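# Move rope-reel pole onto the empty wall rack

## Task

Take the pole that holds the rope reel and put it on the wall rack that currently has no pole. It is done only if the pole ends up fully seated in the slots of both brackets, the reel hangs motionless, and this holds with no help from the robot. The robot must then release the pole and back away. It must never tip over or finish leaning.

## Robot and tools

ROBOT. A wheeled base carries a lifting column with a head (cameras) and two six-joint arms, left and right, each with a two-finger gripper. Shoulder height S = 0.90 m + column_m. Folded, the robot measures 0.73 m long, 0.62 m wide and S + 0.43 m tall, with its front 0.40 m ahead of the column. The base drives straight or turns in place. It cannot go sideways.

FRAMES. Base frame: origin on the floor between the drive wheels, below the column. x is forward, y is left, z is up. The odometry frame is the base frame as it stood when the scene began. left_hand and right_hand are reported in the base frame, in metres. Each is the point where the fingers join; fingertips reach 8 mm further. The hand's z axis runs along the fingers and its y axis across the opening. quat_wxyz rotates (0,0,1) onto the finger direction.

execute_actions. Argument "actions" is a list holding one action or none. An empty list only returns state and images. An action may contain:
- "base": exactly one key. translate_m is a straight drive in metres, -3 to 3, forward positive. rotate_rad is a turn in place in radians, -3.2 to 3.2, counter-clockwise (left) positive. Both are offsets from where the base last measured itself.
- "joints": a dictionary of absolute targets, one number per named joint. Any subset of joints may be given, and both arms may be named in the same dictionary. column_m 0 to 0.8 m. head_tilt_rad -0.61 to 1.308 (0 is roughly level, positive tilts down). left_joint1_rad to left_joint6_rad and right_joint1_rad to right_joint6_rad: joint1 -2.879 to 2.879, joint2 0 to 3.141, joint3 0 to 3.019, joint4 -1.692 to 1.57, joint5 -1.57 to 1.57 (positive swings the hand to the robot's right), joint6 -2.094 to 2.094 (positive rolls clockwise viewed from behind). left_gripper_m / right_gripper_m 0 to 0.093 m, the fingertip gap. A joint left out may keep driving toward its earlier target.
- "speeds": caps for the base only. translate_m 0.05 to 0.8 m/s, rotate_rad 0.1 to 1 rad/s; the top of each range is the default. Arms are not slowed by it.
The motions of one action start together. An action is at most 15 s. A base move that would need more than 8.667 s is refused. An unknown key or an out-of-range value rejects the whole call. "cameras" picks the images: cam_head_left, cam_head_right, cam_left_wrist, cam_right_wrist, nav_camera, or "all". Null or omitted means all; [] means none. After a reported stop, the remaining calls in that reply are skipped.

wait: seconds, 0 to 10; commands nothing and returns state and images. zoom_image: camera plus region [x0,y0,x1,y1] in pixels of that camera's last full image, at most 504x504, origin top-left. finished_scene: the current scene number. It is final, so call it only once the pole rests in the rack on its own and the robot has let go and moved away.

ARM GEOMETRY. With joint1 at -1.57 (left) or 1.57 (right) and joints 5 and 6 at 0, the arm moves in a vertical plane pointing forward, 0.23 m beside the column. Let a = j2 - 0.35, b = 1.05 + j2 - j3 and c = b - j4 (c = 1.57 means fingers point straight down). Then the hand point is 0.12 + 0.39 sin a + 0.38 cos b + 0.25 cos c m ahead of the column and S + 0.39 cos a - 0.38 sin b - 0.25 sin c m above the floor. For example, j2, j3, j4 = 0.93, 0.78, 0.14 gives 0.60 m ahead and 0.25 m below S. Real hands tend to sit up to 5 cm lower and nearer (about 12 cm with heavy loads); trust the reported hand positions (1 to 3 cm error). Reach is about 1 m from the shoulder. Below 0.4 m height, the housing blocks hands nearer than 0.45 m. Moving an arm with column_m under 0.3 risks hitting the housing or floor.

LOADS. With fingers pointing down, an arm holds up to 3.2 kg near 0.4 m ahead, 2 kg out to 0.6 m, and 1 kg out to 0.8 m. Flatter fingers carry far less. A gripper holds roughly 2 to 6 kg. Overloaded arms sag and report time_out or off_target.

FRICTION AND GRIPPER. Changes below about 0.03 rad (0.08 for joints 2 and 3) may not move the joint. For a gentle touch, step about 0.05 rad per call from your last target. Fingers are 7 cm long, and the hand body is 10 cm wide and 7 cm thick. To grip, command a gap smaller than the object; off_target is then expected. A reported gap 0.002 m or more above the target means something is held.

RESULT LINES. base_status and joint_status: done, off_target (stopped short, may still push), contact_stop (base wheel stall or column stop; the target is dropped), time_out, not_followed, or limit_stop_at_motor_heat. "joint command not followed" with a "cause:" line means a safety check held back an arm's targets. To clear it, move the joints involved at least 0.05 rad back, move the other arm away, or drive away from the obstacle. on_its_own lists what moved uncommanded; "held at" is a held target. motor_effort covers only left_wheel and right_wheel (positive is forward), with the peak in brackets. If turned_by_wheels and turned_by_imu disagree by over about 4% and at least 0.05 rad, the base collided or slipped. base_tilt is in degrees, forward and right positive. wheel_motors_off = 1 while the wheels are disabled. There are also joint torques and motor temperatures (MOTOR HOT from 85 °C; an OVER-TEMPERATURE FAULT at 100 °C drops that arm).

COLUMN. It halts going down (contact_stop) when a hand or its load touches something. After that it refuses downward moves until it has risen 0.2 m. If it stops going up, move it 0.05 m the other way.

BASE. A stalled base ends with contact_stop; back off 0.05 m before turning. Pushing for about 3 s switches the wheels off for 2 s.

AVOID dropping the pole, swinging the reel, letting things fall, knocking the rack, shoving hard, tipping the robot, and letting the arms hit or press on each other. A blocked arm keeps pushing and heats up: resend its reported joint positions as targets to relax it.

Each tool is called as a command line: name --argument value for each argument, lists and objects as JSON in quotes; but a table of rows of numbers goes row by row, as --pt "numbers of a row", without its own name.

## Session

execute_actions --actions '[]'

Scene clock: 0.00 s.
Joint torques (N m, as the arm reports them, + toward a larger angle): no reading
Motor temperatures (°C, as the motors report them): left_arm=[22 21 20 21 22 22] | right_arm=[21 23 19 18 19 20]
base_odometry: x=+0.000 y=+0.000 heading=+0.000 (m, m, rad; odometry frame)
turned_by_wheels: +0.000 (rad since the last result)
turned_by_imu: +0.000 (rad since the last result)
base_tilt: forward=+0.3 right=-0.4 (deg)
base_status: not commanded
joint_positions: column_m=+0.556 head_tilt_rad=+0.887 left_joint1_rad=-1.588 left_joint2_rad=+0.876 left_joint3_rad=+0.410 left_joint4_rad=-0.936 left_joint5_rad=-0.042 left_joint6_rad=+0.025 left_gripper_m=+0.094 right_joint1_rad=+1.570 right_joint2_rad=+0.858 right_joint3_rad=+0.420 right_joint4_rad=-0.920 right_joint5_rad=-0.037 right_joint6_rad=-0.030 right_gripper_m=+0.095
joint_status: not commanded
wheel_motors_off: 0
motor_effort: left_wheel=+1 right_wheel=+6 (%)
left_hand: x=+0.1514 y=+0.2282 z=+1.2523 quat_wxyz=(+0.425, -0.027, -0.905, -0.009) (m; base frame)
right_hand: x=+0.1630 y=-0.2193 z=+1.2485 quat_wxyz=(+0.405, +0.006, -0.914, -0.023) (m; base frame)
pictures: cam_head_left, cam_head_right, cam_left_wrist, cam_right_wrist, nav_camera
camera_calibration (this result's frames):
cam_head_left: T_world_to_cam=[[-0.0777946, -0.993196, 0.0866578, -0.10195], [-0.803311, 0.0109667, -0.595459, 0.959359], [0.590458, -0.115937, -0.798698, 1.13159], [0, 0, 0, 1]] pos_world=[0.0945764, 0.0194153, 1.48389]
cam_head_right: T_world_to_cam=[[-0.0808299, -0.993526, 0.0798267, -0.140429], [-0.797831, 0.0164874, -0.602655, 0.967533], [0.597437, -0.112401, -0.793999, 1.13013], [0, 0, 0, 1]] pos_world=[0.0853929, -0.0284437, 1.49162]
cam_left_wrist: T_world_to_cam=[[-0.056666, -0.998304, 0.0133384, 0.21903], [-0.0775677, 0.0177216, 0.99683, -1.23532], [-0.995375, 0.0554517, -0.0784404, 0.357694], [0, 0, 0, 1]] pos_world=[0.272631, 0.220715, 1.25654]
cam_right_wrist: T_world_to_cam=[[0.00829479, -0.998967, -0.0446727, -0.166657], [-0.0966586, -0.045266, 0.994288, -1.23268], [-0.995283, -0.00392941, -0.0969343, 0.40496], [0, 0, 0, 1]] pos_world=[0.285283, -0.220693, 1.25745]
Images, in order (width x height): cam_head_left 504x504, cam_head_right 504x504, cam_left_wrist 504x504, cam_right_wrist 504x504, nav_camera 504x504.

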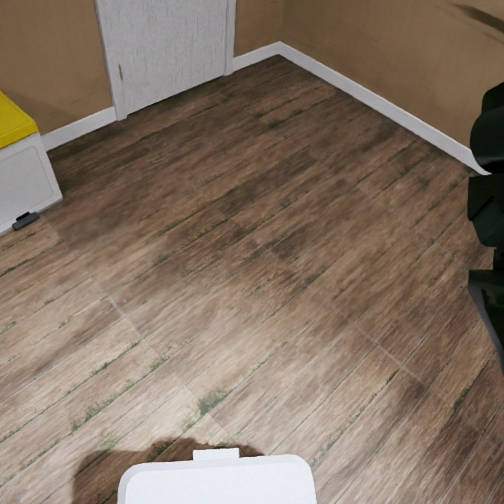

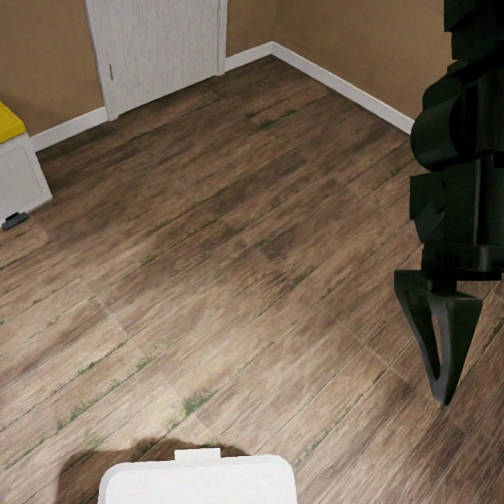

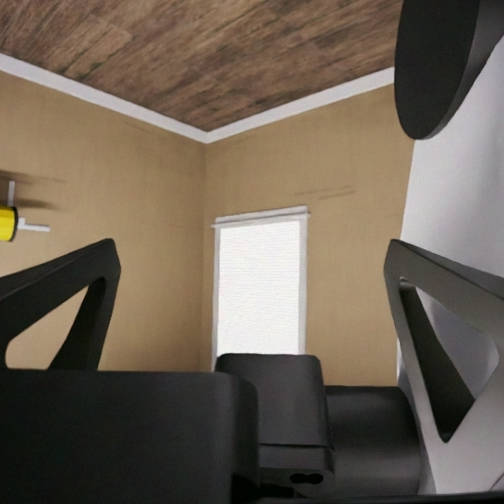

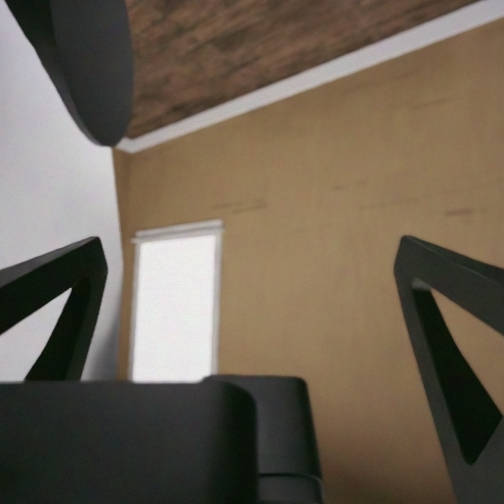

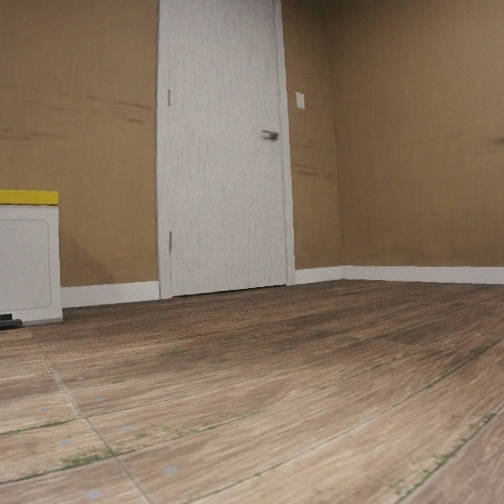

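execute_actions --actions '[{"base": {"rotate_rad": 0.8}, "joints": {"head_tilt_rad": 0.35}}]'

Scene clock: 22.27 s.
Joint torques (N m, as the arm reports them, + toward a larger angle): left_arm=[ 0.79 -7.61 -1.49 -1.05  0.08  0.08] | right_arm=[-0.32 -8.49 -0.56 -1.11  0.07 -0.08]
Motor temperatures (°C, as the motors report them): left_arm=[22 22 20 21 22 22] | right_arm=[21 23 19 18 19 20]
base_odometry: x=+0.000 y=+0.000 heading=+0.799 (m, m, rad; odometry frame)
turned_by_wheels: +0.799 (rad since the last result)
turned_by_imu: +0.800 (rad since the last result)
base_tilt: forward=+0.4 right=-0.5 (deg)
base_status: done
joint_positions: column_m=+0.556 head_tilt_rad=+0.369 left_joint1_rad=-1.588 left_joint2_rad=+0.876 left_joint3_rad=+0.410 left_joint4_rad=-0.936 left_joint5_rad=-0.042 left_joint6_rad=+0.025 left_gripper_m=+0.094 right_joint1_rad=+1.570 right_joint2_rad=+0.858 right_joint3_rad=+0.420 right_joint4_rad=-0.920 right_joint5_rad=-0.037 right_joint6_rad=-0.030 right_gripper_m=+0.095
joint_status: all done
wheel_motors_off: 0
motor_effort: left_wheel=-3(46) right_wheel=+3(61) (%)
left_hand: x=+0.1514 y=+0.2282 z=+1.2523 quat_wxyz=(+0.425, -0.027, -0.905, -0.009) (m; base frame)
right_hand: x=+0.1630 y=-0.2193 z=+1.2485 quat_wxyz=(+0.405, +0.006, -0.914, -0.023) (m; base frame)
pictures: cam_head_left, cam_head_right, cam_left_wrist, cam_right_wrist, nav_camera
camera_calibration (this result's frames):
cam_head_left: T_world_to_cam=[[-0.110505, -0.993196, 0.0367459, -0.0233399], [-0.402889, 0.0109667, -0.915183, 1.43242], [0.908553, -0.115937, -0.40136, 0.502906], [0, 0, 0, 1]] pos_world=[0.11761, 0.0194153, 1.51363]
cam_head_right: T_world_to_cam=[[-0.109758, -0.993526, 0.0293082, -0.0610721], [-0.394566, 0.0164874, -0.91872, 1.43481], [0.912289, -0.112401, -0.393821, 0.497233], [0, 0, 0, 1]] pos_world=[0.105803, -0.0284437, 1.5158]
cam_left_wrist: T_world_to_cam=[[-0.056666, -0.998304, 0.0133384, 0.21903], [-0.0775677, 0.0177216, 0.99683, -1.23532], [-0.995375, 0.0554517, -0.0784404, 0.357694], [0, 0, 0, 1]] pos_world=[0.272631, 0.220715, 1.25654]
cam_right_wrist: T_world_to_cam=[[0.00829479, -0.998967, -0.0446727, -0.166657], [-0.0966586, -0.045266, 0.994288, -1.23268], [-0.995283, -0.00392941, -0.0969343, 0.40496], [0, 0, 0, 1]] pos_world=[0.285283, -0.220693, 1.25745]
Images, in order (width x height): cam_head_left 504x504, cam_head_right 504x504, cam_left_wrist 504x504, cam_right_wrist 504x504, nav_camera 504x504.

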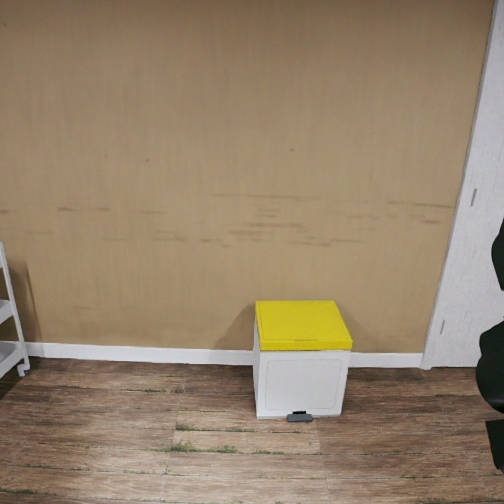

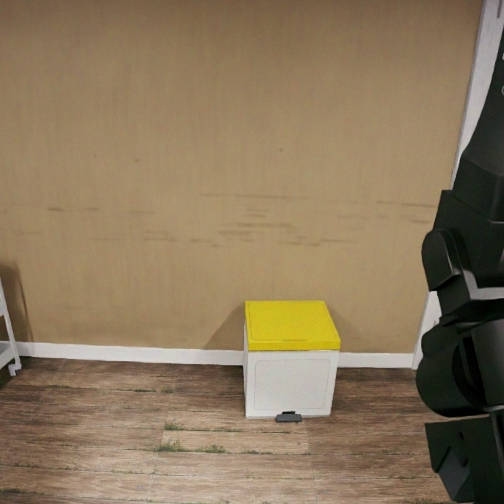

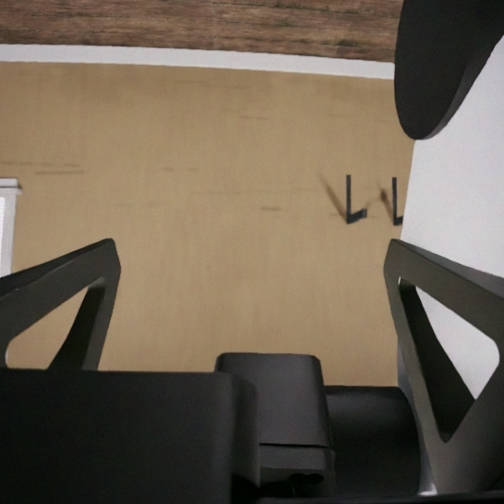

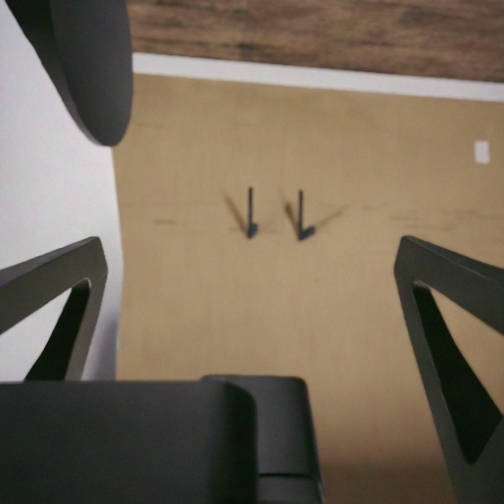

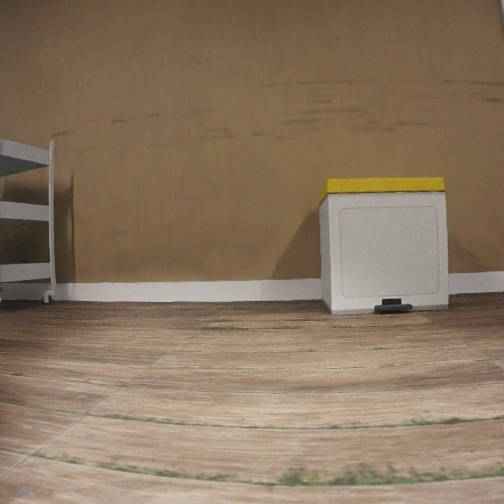

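zoom_image --camera "cam_right_wrist" --region '[200, 40, 400, 260]'

zoom_image --camera "cam_left_wrist" --region '[240, 40, 440, 260]'

zoom_image --camera "cam_head_left" --region '[0, 300, 504, 450]'

Region (200, 40, 400, 260) of cam_right_wrist's 504x504 image, scaled by 2.291, with more detail than that image has; it fills the left 458 columns of this view, and the rest is white.

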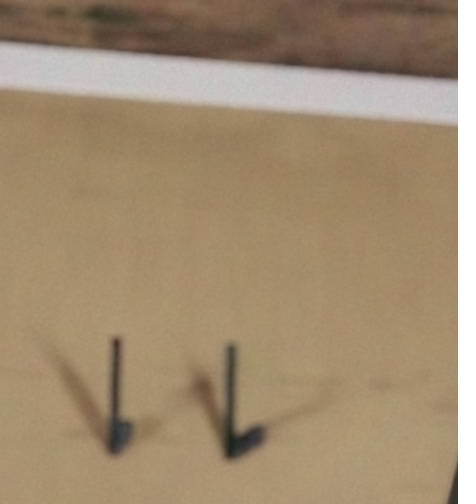

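Region (240, 40, 440, 260) of cam_left_wrist's 504x504 image, scaled by 2.291, with more detail than that image has; it fills the left 458 columns of this view, and the rest is white.

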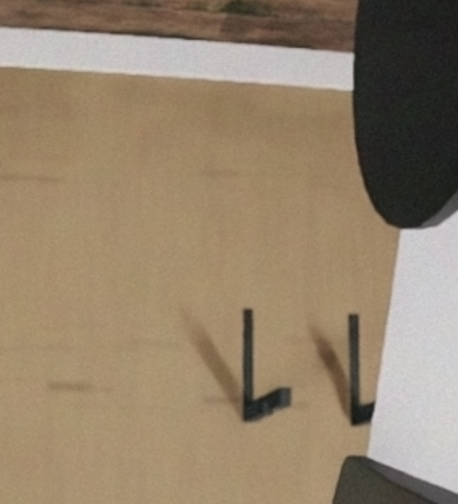

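Region (0, 300, 504, 450) of cam_head_left's 504x504 image, scaled by 1.000; it fills the top 150 rows of this view, and the rest is white.

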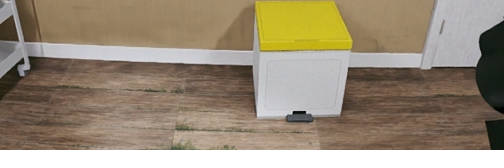

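execute_actions --actions '[{"base": {"rotate_rad": 1.475}, "joints": {"head_tilt_rad": 0.45, "left_joint1_rad": -1.57, "left_joint2_rad": 1.29, "left_joint3_rad": 0.81, "left_joint4_rad": -0.04, "left_joint5_rad": 0, "left_joint6_rad": -1.57, "right_joint1_rad": 1.57, "right_joint2_rad": 1.29, "right_joint3_rad": 0.81, "right_joint4_rad": -0.04, "right_joint5_rad": 0, "right_joint6_rad": 1.57}}]' --cameras '["cam_head_left", "cam_head_right", "nav_camera"]'

Scene clock: 60.30 s.
Joint torques (N m, as the arm reports them, + toward a larger angle): left_arm=[  0.99 -13.4   -0.2    0.86   0.12  -0.01] | right_arm=[ -0.44 -14.68   0.13   0.59   0.22  -0.01]
Motor temperatures (°C, as the motors report them): left_arm=[22 22 20 21 22 22] | right_arm=[21 23 19 18 19 20]
base_odometry: x=+0.000 y=+0.000 heading=+2.273 (m, m, rad; odometry frame)
turned_by_wheels: +1.474 (rad since the last result)
turned_by_imu: +1.485 (rad since the last result)
base_tilt: forward=+0.4 right=-0.4 (deg)
base_status: done
joint_positions: column_m=+0.556 head_tilt_rad=+0.454 left_joint1_rad=-1.570 left_joint2_rad=+1.279 left_joint3_rad=+0.812 left_joint4_rad=-0.050 left_joint5_rad=-0.003 left_joint6_rad=-1.559 left_gripper_m=+0.094 right_joint1_rad=+1.570 right_joint2_rad=+1.288 right_joint3_rad=+0.814 right_joint4_rad=-0.049 right_joint5_rad=-0.001 right_joint6_rad=+1.562 right_gripper_m=+0.095
joint_status: all done
wheel_motors_off: 0
motor_effort: left_wheel=-4(36) right_wheel=+6(32) (%)
left_hand: x=+0.4563 y=+0.2254 z=+1.0602 quat_wxyz=(-0.004, +0.703, -0.711, +0.001) (m; base frame)
right_hand: x=+0.4542 y=-0.2255 z=+1.0575 quat_wxyz=(+0.000, -0.704, -0.710, -0.001) (m; base frame)
pictures: cam_head_left, cam_head_right, nav_camera
camera_calibration (this result's frames):
cam_head_left: T_world_to_cam=[[-0.106976, -0.993196, 0.0460187, -0.0378171], [-0.479328, 0.0109667, -0.877567, 1.37823], [0.871092, -0.115937, -0.47724, 0.621802], [0, 0, 0, 1]] pos_world=[0.114932, 0.0194153, 1.50798]
cam_head_right: T_world_to_cam=[[-0.106865, -0.993526, 0.0385445, -0.075461], [-0.471335, 0.0164874, -0.8818, 1.38171], [0.875456, -0.112401, -0.470046, 0.616629], [0, 0, 0, 1]] pos_world=[0.103352, -0.0284437, 1.51114]
Images, in order (width x height): cam_head_left 504x504, cam_head_right 504x504, nav_camera 504x504.

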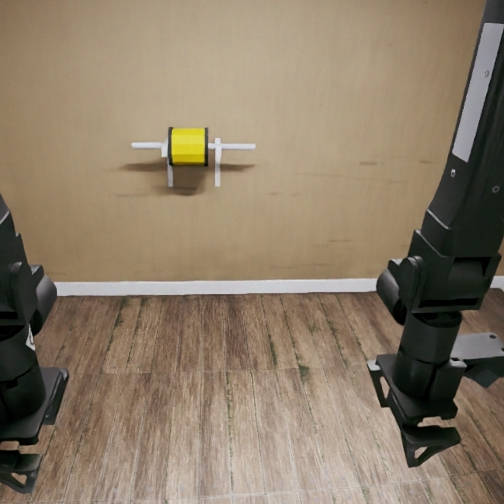

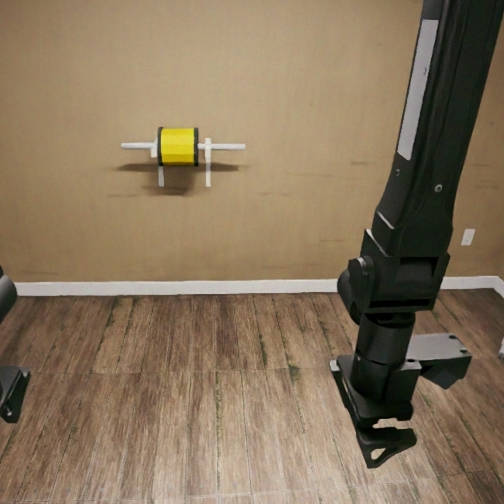

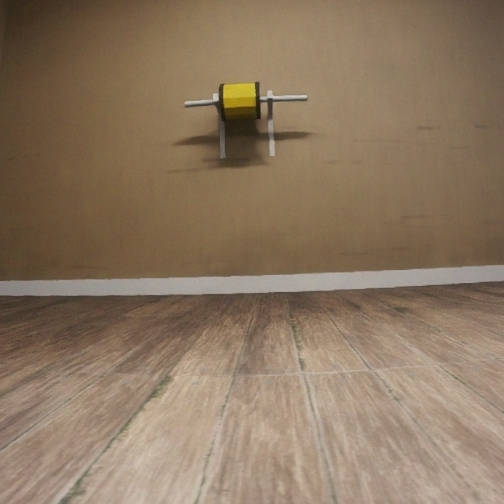

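zoom_image --camera "cam_head_left" --region '[120, 115, 270, 195]'

zoom_image --camera "nav_camera" --region '[170, 75, 320, 165]'

zoom_image --camera "cam_head_left" --region '[50, 260, 390, 504]'

Region (120, 115, 270, 195) of cam_head_left's 504x504 image, scaled by 3.360, with more detail than that image has; it fills the top 269 rows of this view, and the rest is white.

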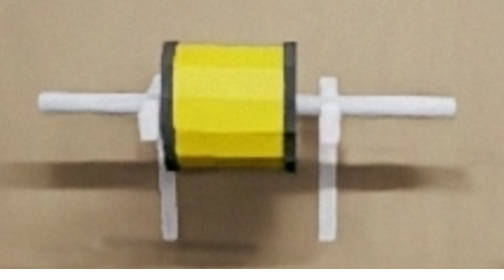

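Region (170, 75, 320, 165) of nav_camera's 504x504 image, scaled by 3.360, with more detail than that image has; it fills the top 302 rows of this view, and the rest is white.

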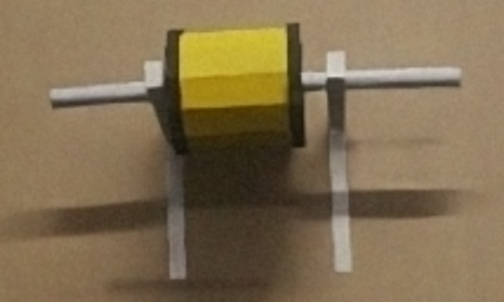

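Region (50, 260, 390, 504) of cam_head_left's 504x504 image, scaled by 1.482, with more detail than that image has; it fills the top 362 rows of this view, and the rest is white.

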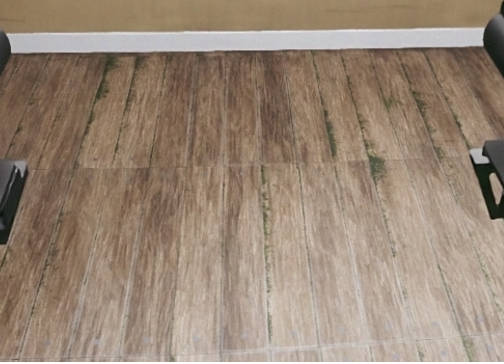

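execute_actions --actions '[{"base": {"rotate_rad": 0.04}}]' --cameras '[]'

execute_actions --actions '[{"base": {"translate_m": 1.4}, "joints": {"head_tilt_rad": 0.7, "column_m": 0.58}}]' --cameras '["cam_head_left", "cam_head_right", "nav_camera"]'

Scene clock: 117.20 s.
Joint torques (N m, as the arm reports them, + toward a larger angle): left_arm=[  0.96 -13.3   -0.11   0.96   0.12  -0.02] | right_arm=[ -0.97 -14.46   0.22   0.63   0.22  -0.01]
Motor temperatures (°C, as the motors report them): left_arm=[22 23 20 21 22 22] | right_arm=[21 24 19 18 19 20]
base_odometry: x=+0.000 y=+0.000 heading=+2.312 (m, m, rad; odometry frame)
turned_by_wheels: +0.039 (rad since the last result)
turned_by_imu: +0.039 (rad since the last result)
base_tilt: forward=+0.3 right=-0.5 (deg)
base_status: done
joint_positions: column_m=+0.556 head_tilt_rad=+0.454 left_joint1_rad=-1.570 left_joint2_rad=+1.279 left_joint3_rad=+0.810 left_joint4_rad=-0.050 left_joint5_rad=-0.003 left_joint6_rad=-1.559 left_gripper_m=+0.094 right_joint1_rad=+1.570 right_joint2_rad=+1.288 right_joint3_rad=+0.812 right_joint4_rad=-0.049 right_joint5_rad=-0.001 right_joint6_rad=+1.562 right_gripper_m=+0.095
joint_status: not commanded
wheel_motors_off: 0
motor_effort: left_wheel=-5(35) right_wheel=+5(31) (%)
left_hand: x=+0.4546 y=+0.2255 z=+1.0602 quat_wxyz=(-0.003, +0.703, -0.711, +0.000) (m; base frame)
right_hand: x=+0.4530 y=-0.2255 z=+1.0574 quat_wxyz=(+0.001, -0.704, -0.710, +0.000) (m; base frame)
pictures: none
No camera images: the call's "cameras" was empty. Leave "cameras" out to get every camera's image.

Scene clock: 121.07 s.
Joint torques (N m, as the arm reports them, + toward a larger angle): left_arm=[  0.99 -13.45  -0.16   0.79   0.12  -0.01] | right_arm=[ -0.91 -14.47   0.35   0.58   0.22   0.01]
Motor temperatures (°C, as the motors report them): left_arm=[22 23 20 21 22 22] | right_arm=[21 24 19 18 19 20]
base_odometry: x=-0.946 y=+1.032 heading=+2.314 (m, m, rad; odometry frame)
turned_by_wheels: +0.001 (rad since the last result)
turned_by_imu: -0.003 (rad since the last result)
base_tilt: forward=+0.4 right=-0.4 (deg)
base_status: done
joint_positions: column_m=+0.580 head_tilt_rad=+0.703 left_joint1_rad=-1.570 left_joint2_rad=+1.279 left_joint3_rad=+0.811 left_joint4_rad=-0.050 left_joint5_rad=-0.003 left_joint6_rad=-1.559 left_gripper_m=+0.094 right_joint1_rad=+1.570 right_joint2_rad=+1.288 right_joint3_rad=+0.812 right_joint4_rad=-0.049 right_joint5_rad=-0.001 right_joint6_rad=+1.562 right_gripper_m=+0.095
joint_status: all done
wheel_motors_off: 0
motor_effort: left_wheel=+1(82) right_wheel=+0(62) (%)
left_hand: x=+0.4553 y=+0.2255 z=+1.0839 quat_wxyz=(-0.003, +0.703, -0.711, +0.000) (m; base frame)
right_hand: x=+0.4527 y=-0.2255 z=+1.0811 quat_wxyz=(+0.001, -0.704, -0.710, +0.000) (m; base frame)
pictures: cam_head_left, cam_head_right, nav_camera
camera_calibration (this result's frames):
cam_head_left: T_world_to_cam=[[-0.0923495, -0.993196, 0.0709447, -0.0786704], [-0.68067, 0.0109667, -0.732508, 1.18194], [0.726746, -0.115937, -0.677052, 0.953213], [0, 0, 0, 1]] pos_world=[0.104503, 0.0194153, 1.51674]
cam_head_right: T_world_to_cam=[[-0.0940823, -0.993526, 0.0636732, -0.116363], [-0.673966, 0.0164874, -0.738578, 1.18846], [0.732747, -0.112401, -0.671154, 0.949818], [0, 0, 0, 1]] pos_world=[0.0940588, -0.0284437, 1.52265]
Images, in order (width x height): cam_head_left 504x504, cam_head_right 504x504, nav_camera 504x504.

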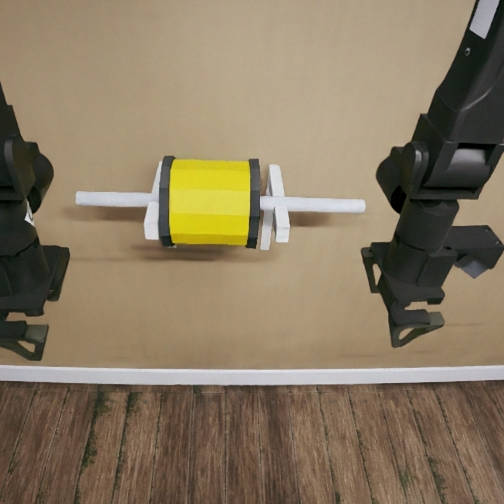

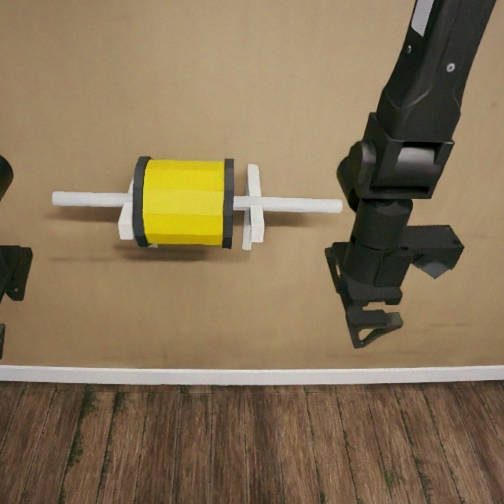

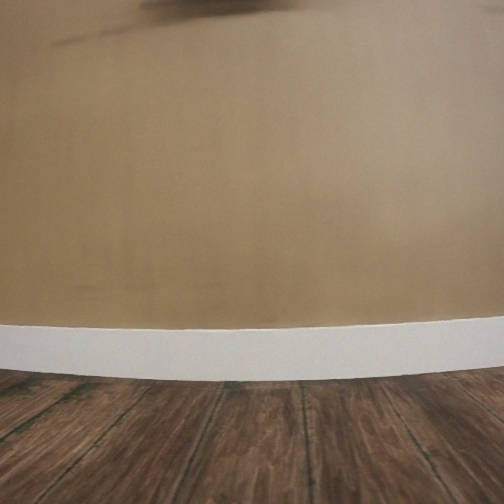

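zoom_image --camera "cam_head_left" --region '[65, 150, 225, 260]'

zoom_image --camera "cam_head_left" --region '[220, 150, 380, 260]'

zoom_image --camera "cam_head_right" --region '[200, 150, 360, 260]'

zoom_image --camera "cam_head_left" --region '[0, 350, 504, 420]'

Region (65, 150, 225, 260) of cam_head_left's 504x504 image, scaled by 3.150, with more detail than that image has; it fills the top 346 rows of this view, and the rest is white.

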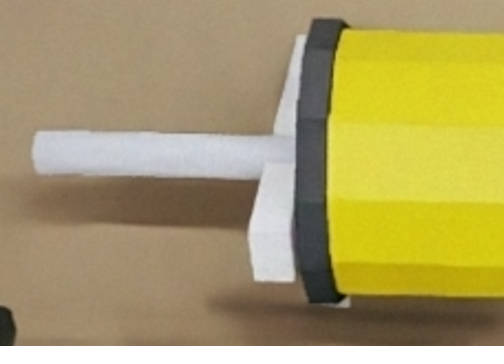

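Region (220, 150, 380, 260) of cam_head_left's 504x504 image, scaled by 3.150, with more detail than that image has; it fills the top 346 rows of this view, and the rest is white.

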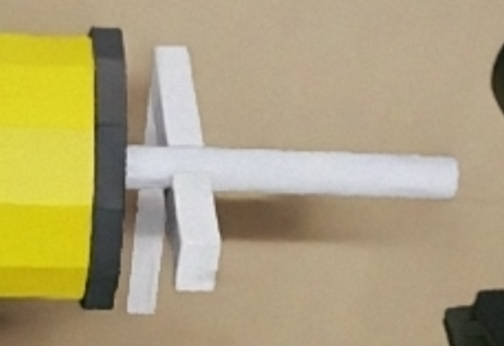

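Region (200, 150, 360, 260) of cam_head_right's 504x504 image, scaled by 3.150, with more detail than that image has; it fills the top 346 rows of this view, and the rest is white.

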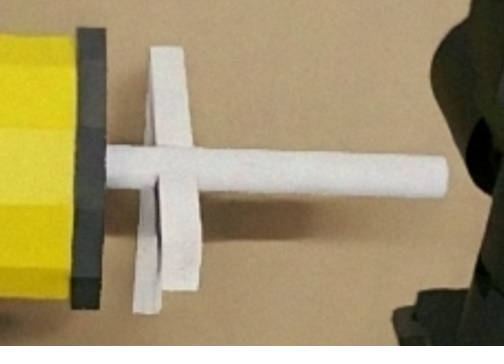

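Region (0, 350, 504, 420) of cam_head_left's 504x504 image, scaled by 1.000; it fills the top 70 rows of this view, and the rest is white.

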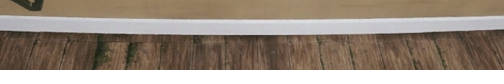

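execute_actions --actions '[{"base": {"rotate_rad": -0.05}}]' --cameras '[]'

execute_actions --actions '[{"base": {"translate_m": 0.395}, "joints": {"head_tilt_rad": 1.0, "column_m": 0.55}}]'

Scene clock: 167.40 s.
Joint torques (N m, as the arm reports them, + toward a larger angle): left_arm=[  0.82 -13.5   -0.15   0.86   0.12  -0.02] | right_arm=[ -0.9  -14.61   0.39   0.56   0.23  -0.01]
Motor temperatures (°C, as the motors report them): left_arm=[22 23 20 21 22 22] | right_arm=[21 25 19 18 19 20]
base_odometry: x=-0.946 y=+1.032 heading=+2.266 (m, m, rad; odometry frame)
turned_by_wheels: -0.047 (rad since the last result)
turned_by_imu: -0.048 (rad since the last result)
base_tilt: forward=+0.4 right=-0.5 (deg)
base_status: done
joint_positions: column_m=+0.580 head_tilt_rad=+0.703 left_joint1_rad=-1.570 left_joint2_rad=+1.279 left_joint3_rad=+0.810 left_joint4_rad=-0.050 left_joint5_rad=-0.003 left_joint6_rad=-1.559 left_gripper_m=+0.094 right_joint1_rad=+1.570 right_joint2_rad=+1.288 right_joint3_rad=+0.812 right_joint4_rad=-0.049 right_joint5_rad=-0.001 right_joint6_rad=+1.562 right_gripper_m=+0.095
joint_status: not commanded
wheel_motors_off: 0
motor_effort: left_wheel=+1(57) right_wheel=+0(50) (%)
left_hand: x=+0.4549 y=+0.2255 z=+1.0839 quat_wxyz=(-0.003, +0.703, -0.711, +0.000) (m; base frame)
right_hand: x=+0.4527 y=-0.2255 z=+1.0811 quat_wxyz=(+0.001, -0.704, -0.710, +0.000) (m; base frame)
pictures: none
No camera images: the call's "cameras" was empty. Leave "cameras" out to get every camera's image.

Scene clock: 169.63 s.
Joint torques (N m, as the arm reports them, + toward a larger angle): left_arm=[  0.98 -13.67  -0.21   0.79   0.12  -0.01] | right_arm=[ -0.91 -14.93   0.27   0.55   0.22   0.01]
Motor temperatures (°C, as the motors report them): left_arm=[22 23 20 21 22 22] | right_arm=[21 25 19 18 19 20]
base_odometry: x=-1.199 y=+1.335 heading=+2.265 (m, m, rad; odometry frame)
turned_by_wheels: -0.001 (rad since the last result)
turned_by_imu: -0.003 (rad since the last result)
base_tilt: forward=+0.4 right=-0.5 (deg)
base_status: done
joint_positions: column_m=+0.550 head_tilt_rad=+1.001 left_joint1_rad=-1.570 left_joint2_rad=+1.279 left_joint3_rad=+0.812 left_joint4_rad=-0.050 left_joint5_rad=-0.003 left_joint6_rad=-1.559 left_gripper_m=+0.094 right_joint1_rad=+1.570 right_joint2_rad=+1.288 right_joint3_rad=+0.812 right_joint4_rad=-0.049 right_joint5_rad=-0.001 right_joint6_rad=+1.562 right_gripper_m=+0.095
joint_status: all done
wheel_motors_off: 0
motor_effort: left_wheel=-1(54) right_wheel=+2(68) (%)
left_hand: x=+0.4558 y=+0.2255 z=+1.0540 quat_wxyz=(-0.003, +0.703, -0.711, +0.001) (m; base frame)
right_hand: x=+0.4527 y=-0.2255 z=+1.0512 quat_wxyz=(+0.001, -0.704, -0.710, +0.000) (m; base frame)
pictures: cam_head_left, cam_head_right, cam_left_wrist, cam_right_wrist, nav_camera
camera_calibration (this result's frames):
cam_head_left: T_world_to_cam=[[-0.0675073, -0.993196, 0.0948912, -0.114575], [-0.865435, 0.0109667, -0.500901, 0.81354], [0.496452, -0.115937, -0.860287, 1.22595], [0, 0, 0, 1]] pos_world=[0.0877031, 0.0194153, 1.47305]
cam_head_right: T_world_to_cam=[[-0.0712948, -0.993526, 0.0884467, -0.153652], [-0.860804, 0.0164874, -0.50867, 0.822591], [0.503918, -0.112401, -0.856407, 1.22576], [0, 0, 0, 1]] pos_world=[0.0794518, -0.0284437, 1.48177]
cam_left_wrist: T_world_to_cam=[[0.999819, -0.0161624, 0.0100438, -0.463299], [-0.0190008, -0.819277, 0.573084, -0.405345], [-0.00103372, -0.573171, -0.819435, 1.11492], [0, 0, 0, 1]] pos_world=[0.456666, 0.299464, 1.15056]
cam_right_wrist: T_world_to_cam=[[-0.999752, -0.0170534, 0.0143266, 0.4317], [-0.00509644, 0.801328, 0.598203, -0.443065], [-0.0216817, 0.597982, -0.801216, 1.10945], [0, 0, 0, 1]] pos_world=[0.45339, -0.301027, 1.14777]
Images, in order (width x height): cam_head_left 504x504, cam_head_right 504x504, cam_left_wrist 504x504, cam_right_wrist 504x504, nav_camera 504x504.

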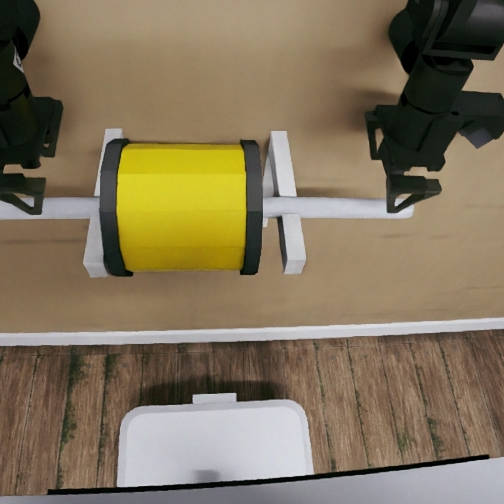

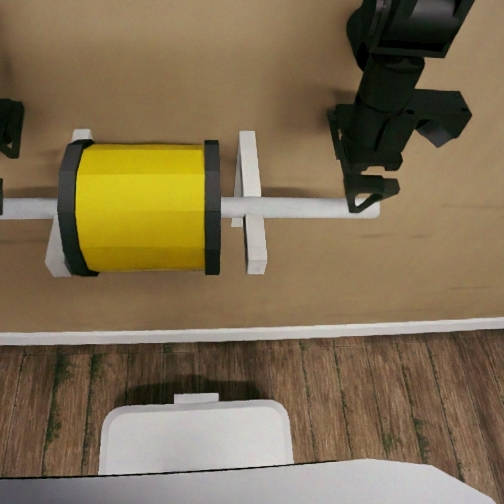

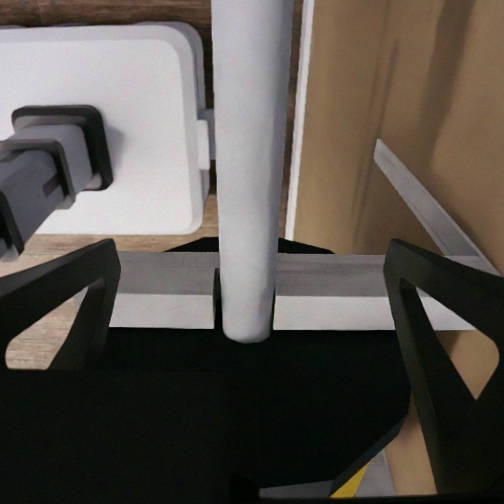

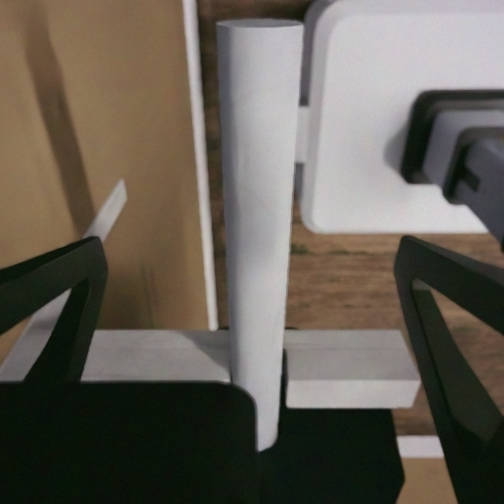

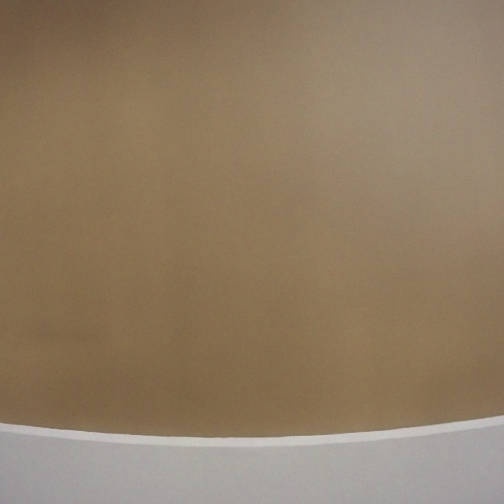

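execute_actions --actions '[{"joints": {"column_m": 0.472, "left_joint1_rad": -1.505, "left_joint6_rad": -1.53}}]' --cameras '["cam_head_left", "cam_left_wrist", "cam_right_wrist"]'

Scene clock: 191.07 s.
Joint torques (N m, as the arm reports them, + toward a larger angle): left_arm=[  1.11 -13.73  -0.14   0.85   0.04   0.12] | right_arm=[ -0.45 -14.78   0.29   0.63   0.22   0.  ]
Motor temperatures (°C, as the motors report them): left_arm=[22 23 20 21 22 22] | right_arm=[21 25 19 18 19 20]
base_odometry: x=-1.199 y=+1.335 heading=+2.265 (m, m, rad; odometry frame)
turned_by_wheels: +0.000 (rad since the last result)
turned_by_imu: -0.001 (rad since the last result)
base_tilt: forward=+0.4 right=-0.5 (deg)
base_status: not commanded
joint_positions: column_m=+0.472 head_tilt_rad=+1.001 left_joint1_rad=-1.498 left_joint2_rad=+1.279 left_joint3_rad=+0.812 left_joint4_rad=-0.050 left_joint5_rad=-0.002 left_joint6_rad=-1.535 left_gripper_m=+0.094 right_joint1_rad=+1.570 right_joint2_rad=+1.288 right_joint3_rad=+0.812 right_joint4_rad=-0.049 right_joint5_rad=-0.001 right_joint6_rad=+1.562 right_gripper_m=+0.095
joint_status: all done
wheel_motors_off: 0
motor_effort: left_wheel=-3(4) right_wheel=+2(6) (%)
left_hand: x=+0.4551 y=+0.2638 z=+0.9773 quat_wxyz=(-0.025, +0.707, -0.707, -0.022) (m; base frame)
right_hand: x=+0.4527 y=-0.2255 z=+0.9733 quat_wxyz=(+0.001, -0.704, -0.710, +0.000) (m; base frame)
pictures: cam_head_left, cam_left_wrist, cam_right_wrist
camera_calibration (this result's frames):
cam_head_left: T_world_to_cam=[[-0.0675073, -0.993196, 0.0948912, -0.107177], [-0.865435, 0.0109667, -0.500901, 0.774484], [0.496452, -0.115937, -0.860287, 1.15888], [0, 0, 0, 1]] pos_world=[0.0877031, 0.0194153, 1.39508]
cam_left_wrist: T_world_to_cam=[[0.999952, -0.00471247, 0.00857737, -0.462851], [-0.0084936, -0.853276, 0.521391, -0.275338], [0.00486183, -0.521439, -0.853275, 1.0907], [0, 0, 0, 1]] pos_world=[0.455188, 0.331611, 1.07819]
cam_right_wrist: T_world_to_cam=[[-0.999752, -0.0170534, 0.0143266, 0.432817], [-0.00509644, 0.801328, 0.598203, -0.396423], [-0.0216817, 0.597982, -0.801216, 1.04698], [0, 0, 0, 1]] pos_world=[0.45339, -0.301027, 1.06979]
Images, in order (width x height): cam_head_left 504x504, cam_left_wrist 504x504, cam_right_wrist 504x504.

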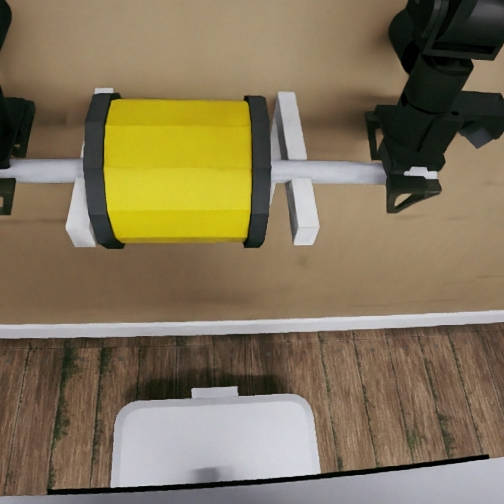

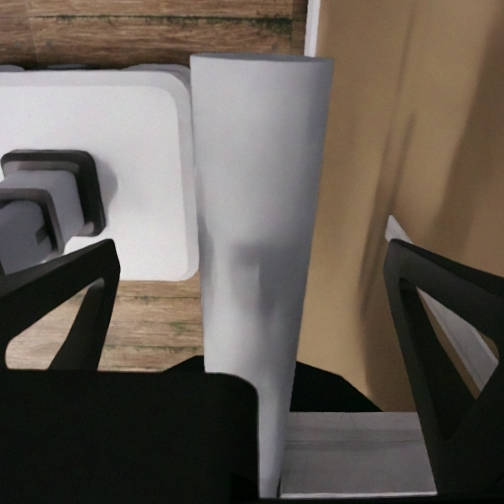

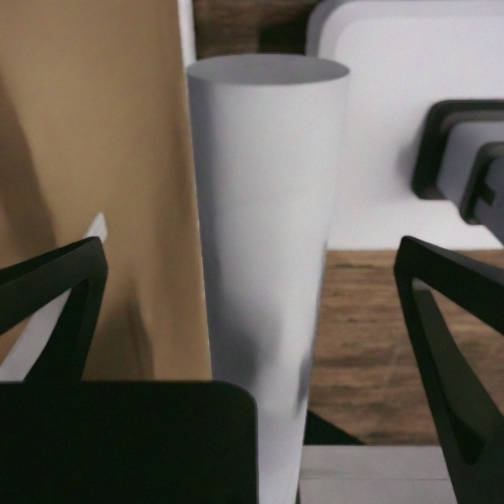

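execute_actions --actions '[{"joints": {"left_gripper_m": 0.0, "right_gripper_m": 0.0}}]' --cameras '["cam_head_left", "cam_head_right", "nav_camera"]'

zoom_image --camera "nav_camera" --region '[200, 410, 300, 460]'

zoom_image --camera "nav_camera" --region '[0, 400, 100, 450]'

zoom_image --camera "nav_camera" --region '[404, 400, 504, 450]'

execute_actions --actions '[{"joints": {"column_m": 0.55}}]' --cameras '["cam_head_left", "cam_head_right", "cam_left_wrist", "cam_right_wrist"]'

Scene clock: 202.70 s.
Joint torques (N m, as the arm reports them, + toward a larger angle): left_arm=[  1.06 -13.53  -0.04   0.82   0.04  -0.02] | right_arm=[ -0.59 -14.73   0.74   0.66   0.21  -0.02]
Motor temperatures (°C, as the motors report them): left_arm=[22 23 20 21 22 22] | right_arm=[21 25 19 18 19 20]
base_odometry: x=-1.199 y=+1.335 heading=+2.265 (m, m, rad; odometry frame)
turned_by_wheels: +0.000 (rad since the last result)
turned_by_imu: +0.000 (rad since the last result)
base_tilt: forward=+0.3 right=-0.4 (deg)
base_status: not commanded
joint_positions: column_m=+0.472 head_tilt_rad=+1.001 left_joint1_rad=-1.498 left_joint2_rad=+1.279 left_joint3_rad=+0.810 left_joint4_rad=-0.049 left_joint5_rad=-0.002 left_joint6_rad=-1.518 left_gripper_m=+0.027 right_joint1_rad=+1.570 right_joint2_rad=+1.288 right_joint3_rad=+0.804 right_joint4_rad=-0.051 right_joint5_rad=-0.001 right_joint6_rad=+1.565 right_gripper_m=+0.028
joint_status: left_gripper_m off_target (ended at +0.027, target +0.000); right_gripper_m off_target (ended at +0.028, target +0.000)
wheel_motors_off: 0
motor_effort: left_wheel=-4(3) right_wheel=+3(4) (%)
left_hand: x=+0.4543 y=+0.2638 z=+0.9773 quat_wxyz=(-0.024, +0.701, -0.712, -0.022) (m; base frame)
right_hand: x=+0.4473 y=-0.2255 z=+0.9730 quat_wxyz=(+0.004, -0.705, -0.709, +0.004) (m; base frame)
pictures: cam_head_left, cam_head_right, nav_camera
camera_calibration (this result's frames):
cam_head_left: T_world_to_cam=[[-0.067507, -0.993196, 0.0948914, -0.107177], [-0.865436, 0.0109667, -0.500899, 0.77448], [0.49645, -0.115937, -0.860288, 1.15888], [0, 0, 0, 1]] pos_world=[0.0877029, 0.0194153, 1.39508]
cam_head_right: T_world_to_cam=[[-0.0712945, -0.993526, 0.0884469, -0.146756], [-0.860805, 0.0164874, -0.508667, 0.782926], [0.503916, -0.112401, -0.856408, 1.15899], [0, 0, 0, 1]] pos_world=[0.0794517, -0.0284437, 1.4038]
Images, in order (width x height): cam_head_left 504x504, cam_head_right 504x504, nav_camera 504x504.

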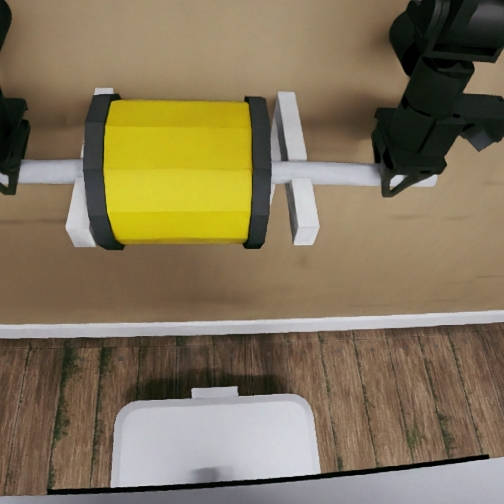

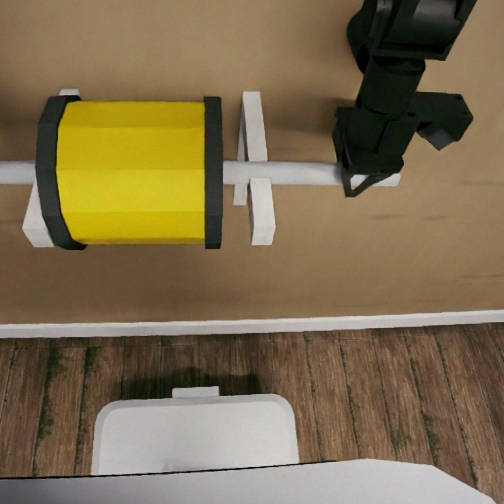

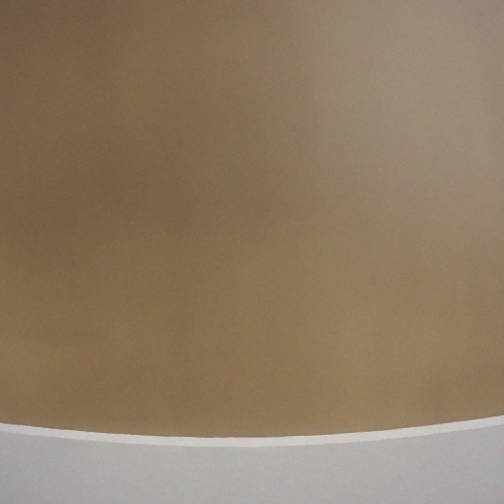

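Region (200, 410, 300, 460) of nav_camera's 504x504 image, scaled by 5.040, with more detail than that image has.

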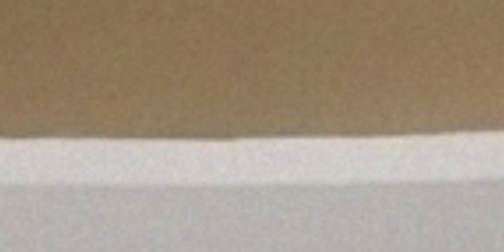

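Region (0, 400, 100, 450) of nav_camera's 504x504 image, scaled by 5.040, with more detail than that image has.

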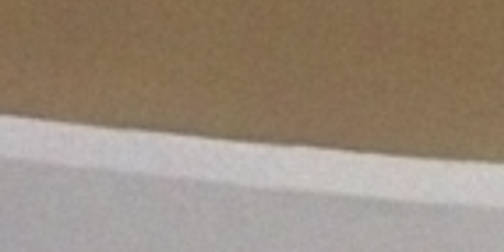

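Region (404, 400, 504, 450) of nav_camera's 504x504 image, scaled by 5.040, with more detail than that image has.

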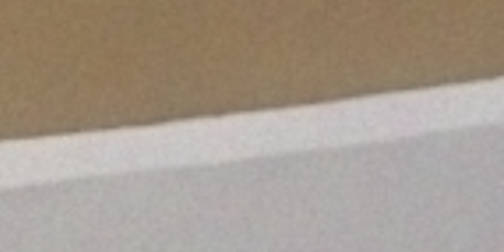

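Scene clock: 204.30 s.
Joint torques (N m, as the arm reports them, + toward a larger angle): left_arm=[  1.2  -14.73  -0.59   0.55   0.04  -0.01] | right_arm=[ -0.8  -16.15   0.04   0.52   0.17  -0.01]
Motor temperatures (°C, as the motors report them): left_arm=[22 23 20 21 22 22] | right_arm=[21 25 19 18 19 20]
base_odometry: x=-1.199 y=+1.335 heading=+2.265 (m, m, rad; odometry frame)
turned_by_wheels: +0.000 (rad since the last result)
turned_by_imu: +0.000 (rad since the last result)
base_tilt: forward=+0.4 right=-0.5 (deg)
base_status: not commanded
joint_positions: column_m=+0.550 head_tilt_rad=+1.001 left_joint1_rad=-1.499 left_joint2_rad=+1.303 left_joint3_rad=+0.815 left_joint4_rad=-0.044 left_joint5_rad=-0.002 left_joint6_rad=-1.520 left_gripper_m=+0.027 right_joint1_rad=+1.570 right_joint2_rad=+1.308 right_joint3_rad=+0.812 right_joint4_rad=-0.049 right_joint5_rad=+0.000 right_joint6_rad=+1.561 right_gripper_m=+0.028
joint_status: all done
wheel_motors_off: 0
motor_effort: left_wheel=-4(5) right_wheel=+3(3) (%)
left_hand: x=+0.4493 y=+0.2634 z=+1.0474 quat_wxyz=(-0.019, +0.701, -0.712, -0.026) (m; base frame)
right_hand: x=+0.4448 y=-0.2257 z=+1.0445 quat_wxyz=(+0.007, -0.704, -0.710, +0.008) (m; base frame)
pictures: cam_head_left, cam_head_right, cam_left_wrist, cam_right_wrist
camera_calibration (this result's frames):
cam_head_left: T_world_to_cam=[[-0.067507, -0.993196, 0.0948914, -0.114563], [-0.865436, 0.0109667, -0.500899, 0.813471], [0.49645, -0.115937, -0.860288, 1.22584], [0, 0, 0, 1]] pos_world=[0.0877029, 0.0194153, 1.47292]
cam_head_right: T_world_to_cam=[[-0.0712945, -0.993526, 0.0884469, -0.153641], [-0.860805, 0.0164874, -0.508667, 0.822522], [0.503916, -0.112401, -0.856408, 1.22565], [0, 0, 0, 1]] pos_world=[0.0794517, -0.0284437, 1.48164]
cam_left_wrist: T_world_to_cam=[[0.999786, -0.0196244, -0.00646975, -0.437852], [-0.013346, -0.852309, 0.522869, -0.311842], [-0.0157752, -0.522671, -0.852389, 1.15902], [0, 0, 0, 1]] pos_world=[0.45188, 0.331408, 1.14816]
cam_right_wrist: T_world_to_cam=[[-0.99927, -0.0177892, 0.0337994, 0.403085], [0.00591087, 0.802232, 0.596983, -0.442305], [-0.0377348, 0.596747, -0.801542, 1.11127], [0, 0, 0, 1]] pos_world=[0.447338, -0.301143, 1.14115]
Images, in order (width x height): cam_head_left 504x504, cam_head_right 504x504, cam_left_wrist 504x504, cam_right_wrist 504x504.

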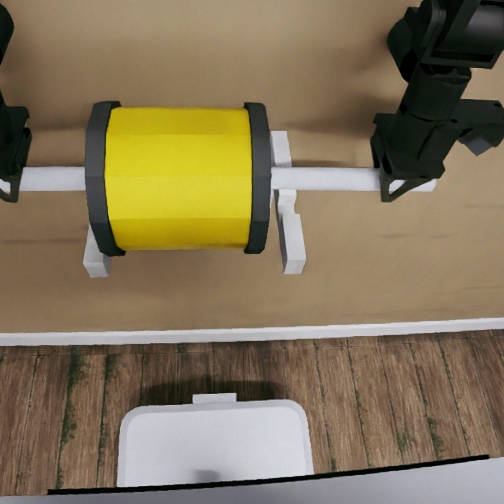

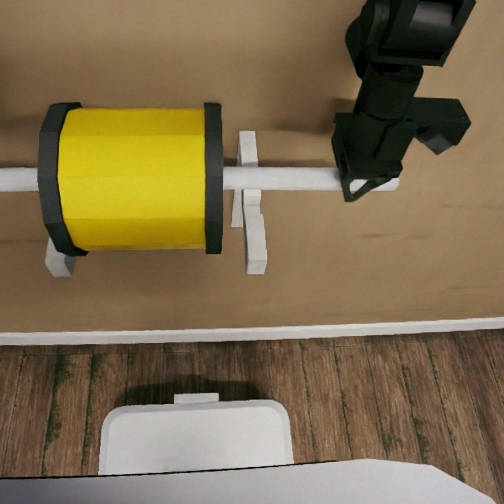

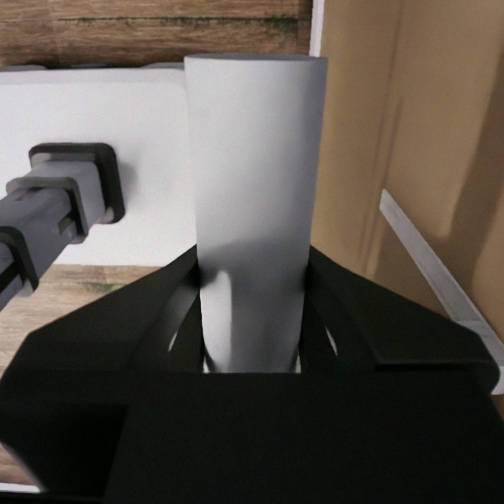

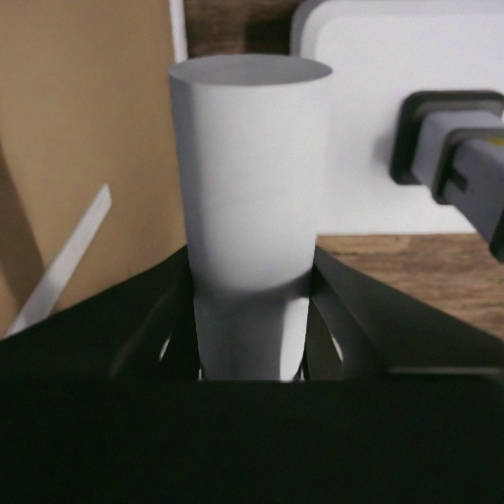

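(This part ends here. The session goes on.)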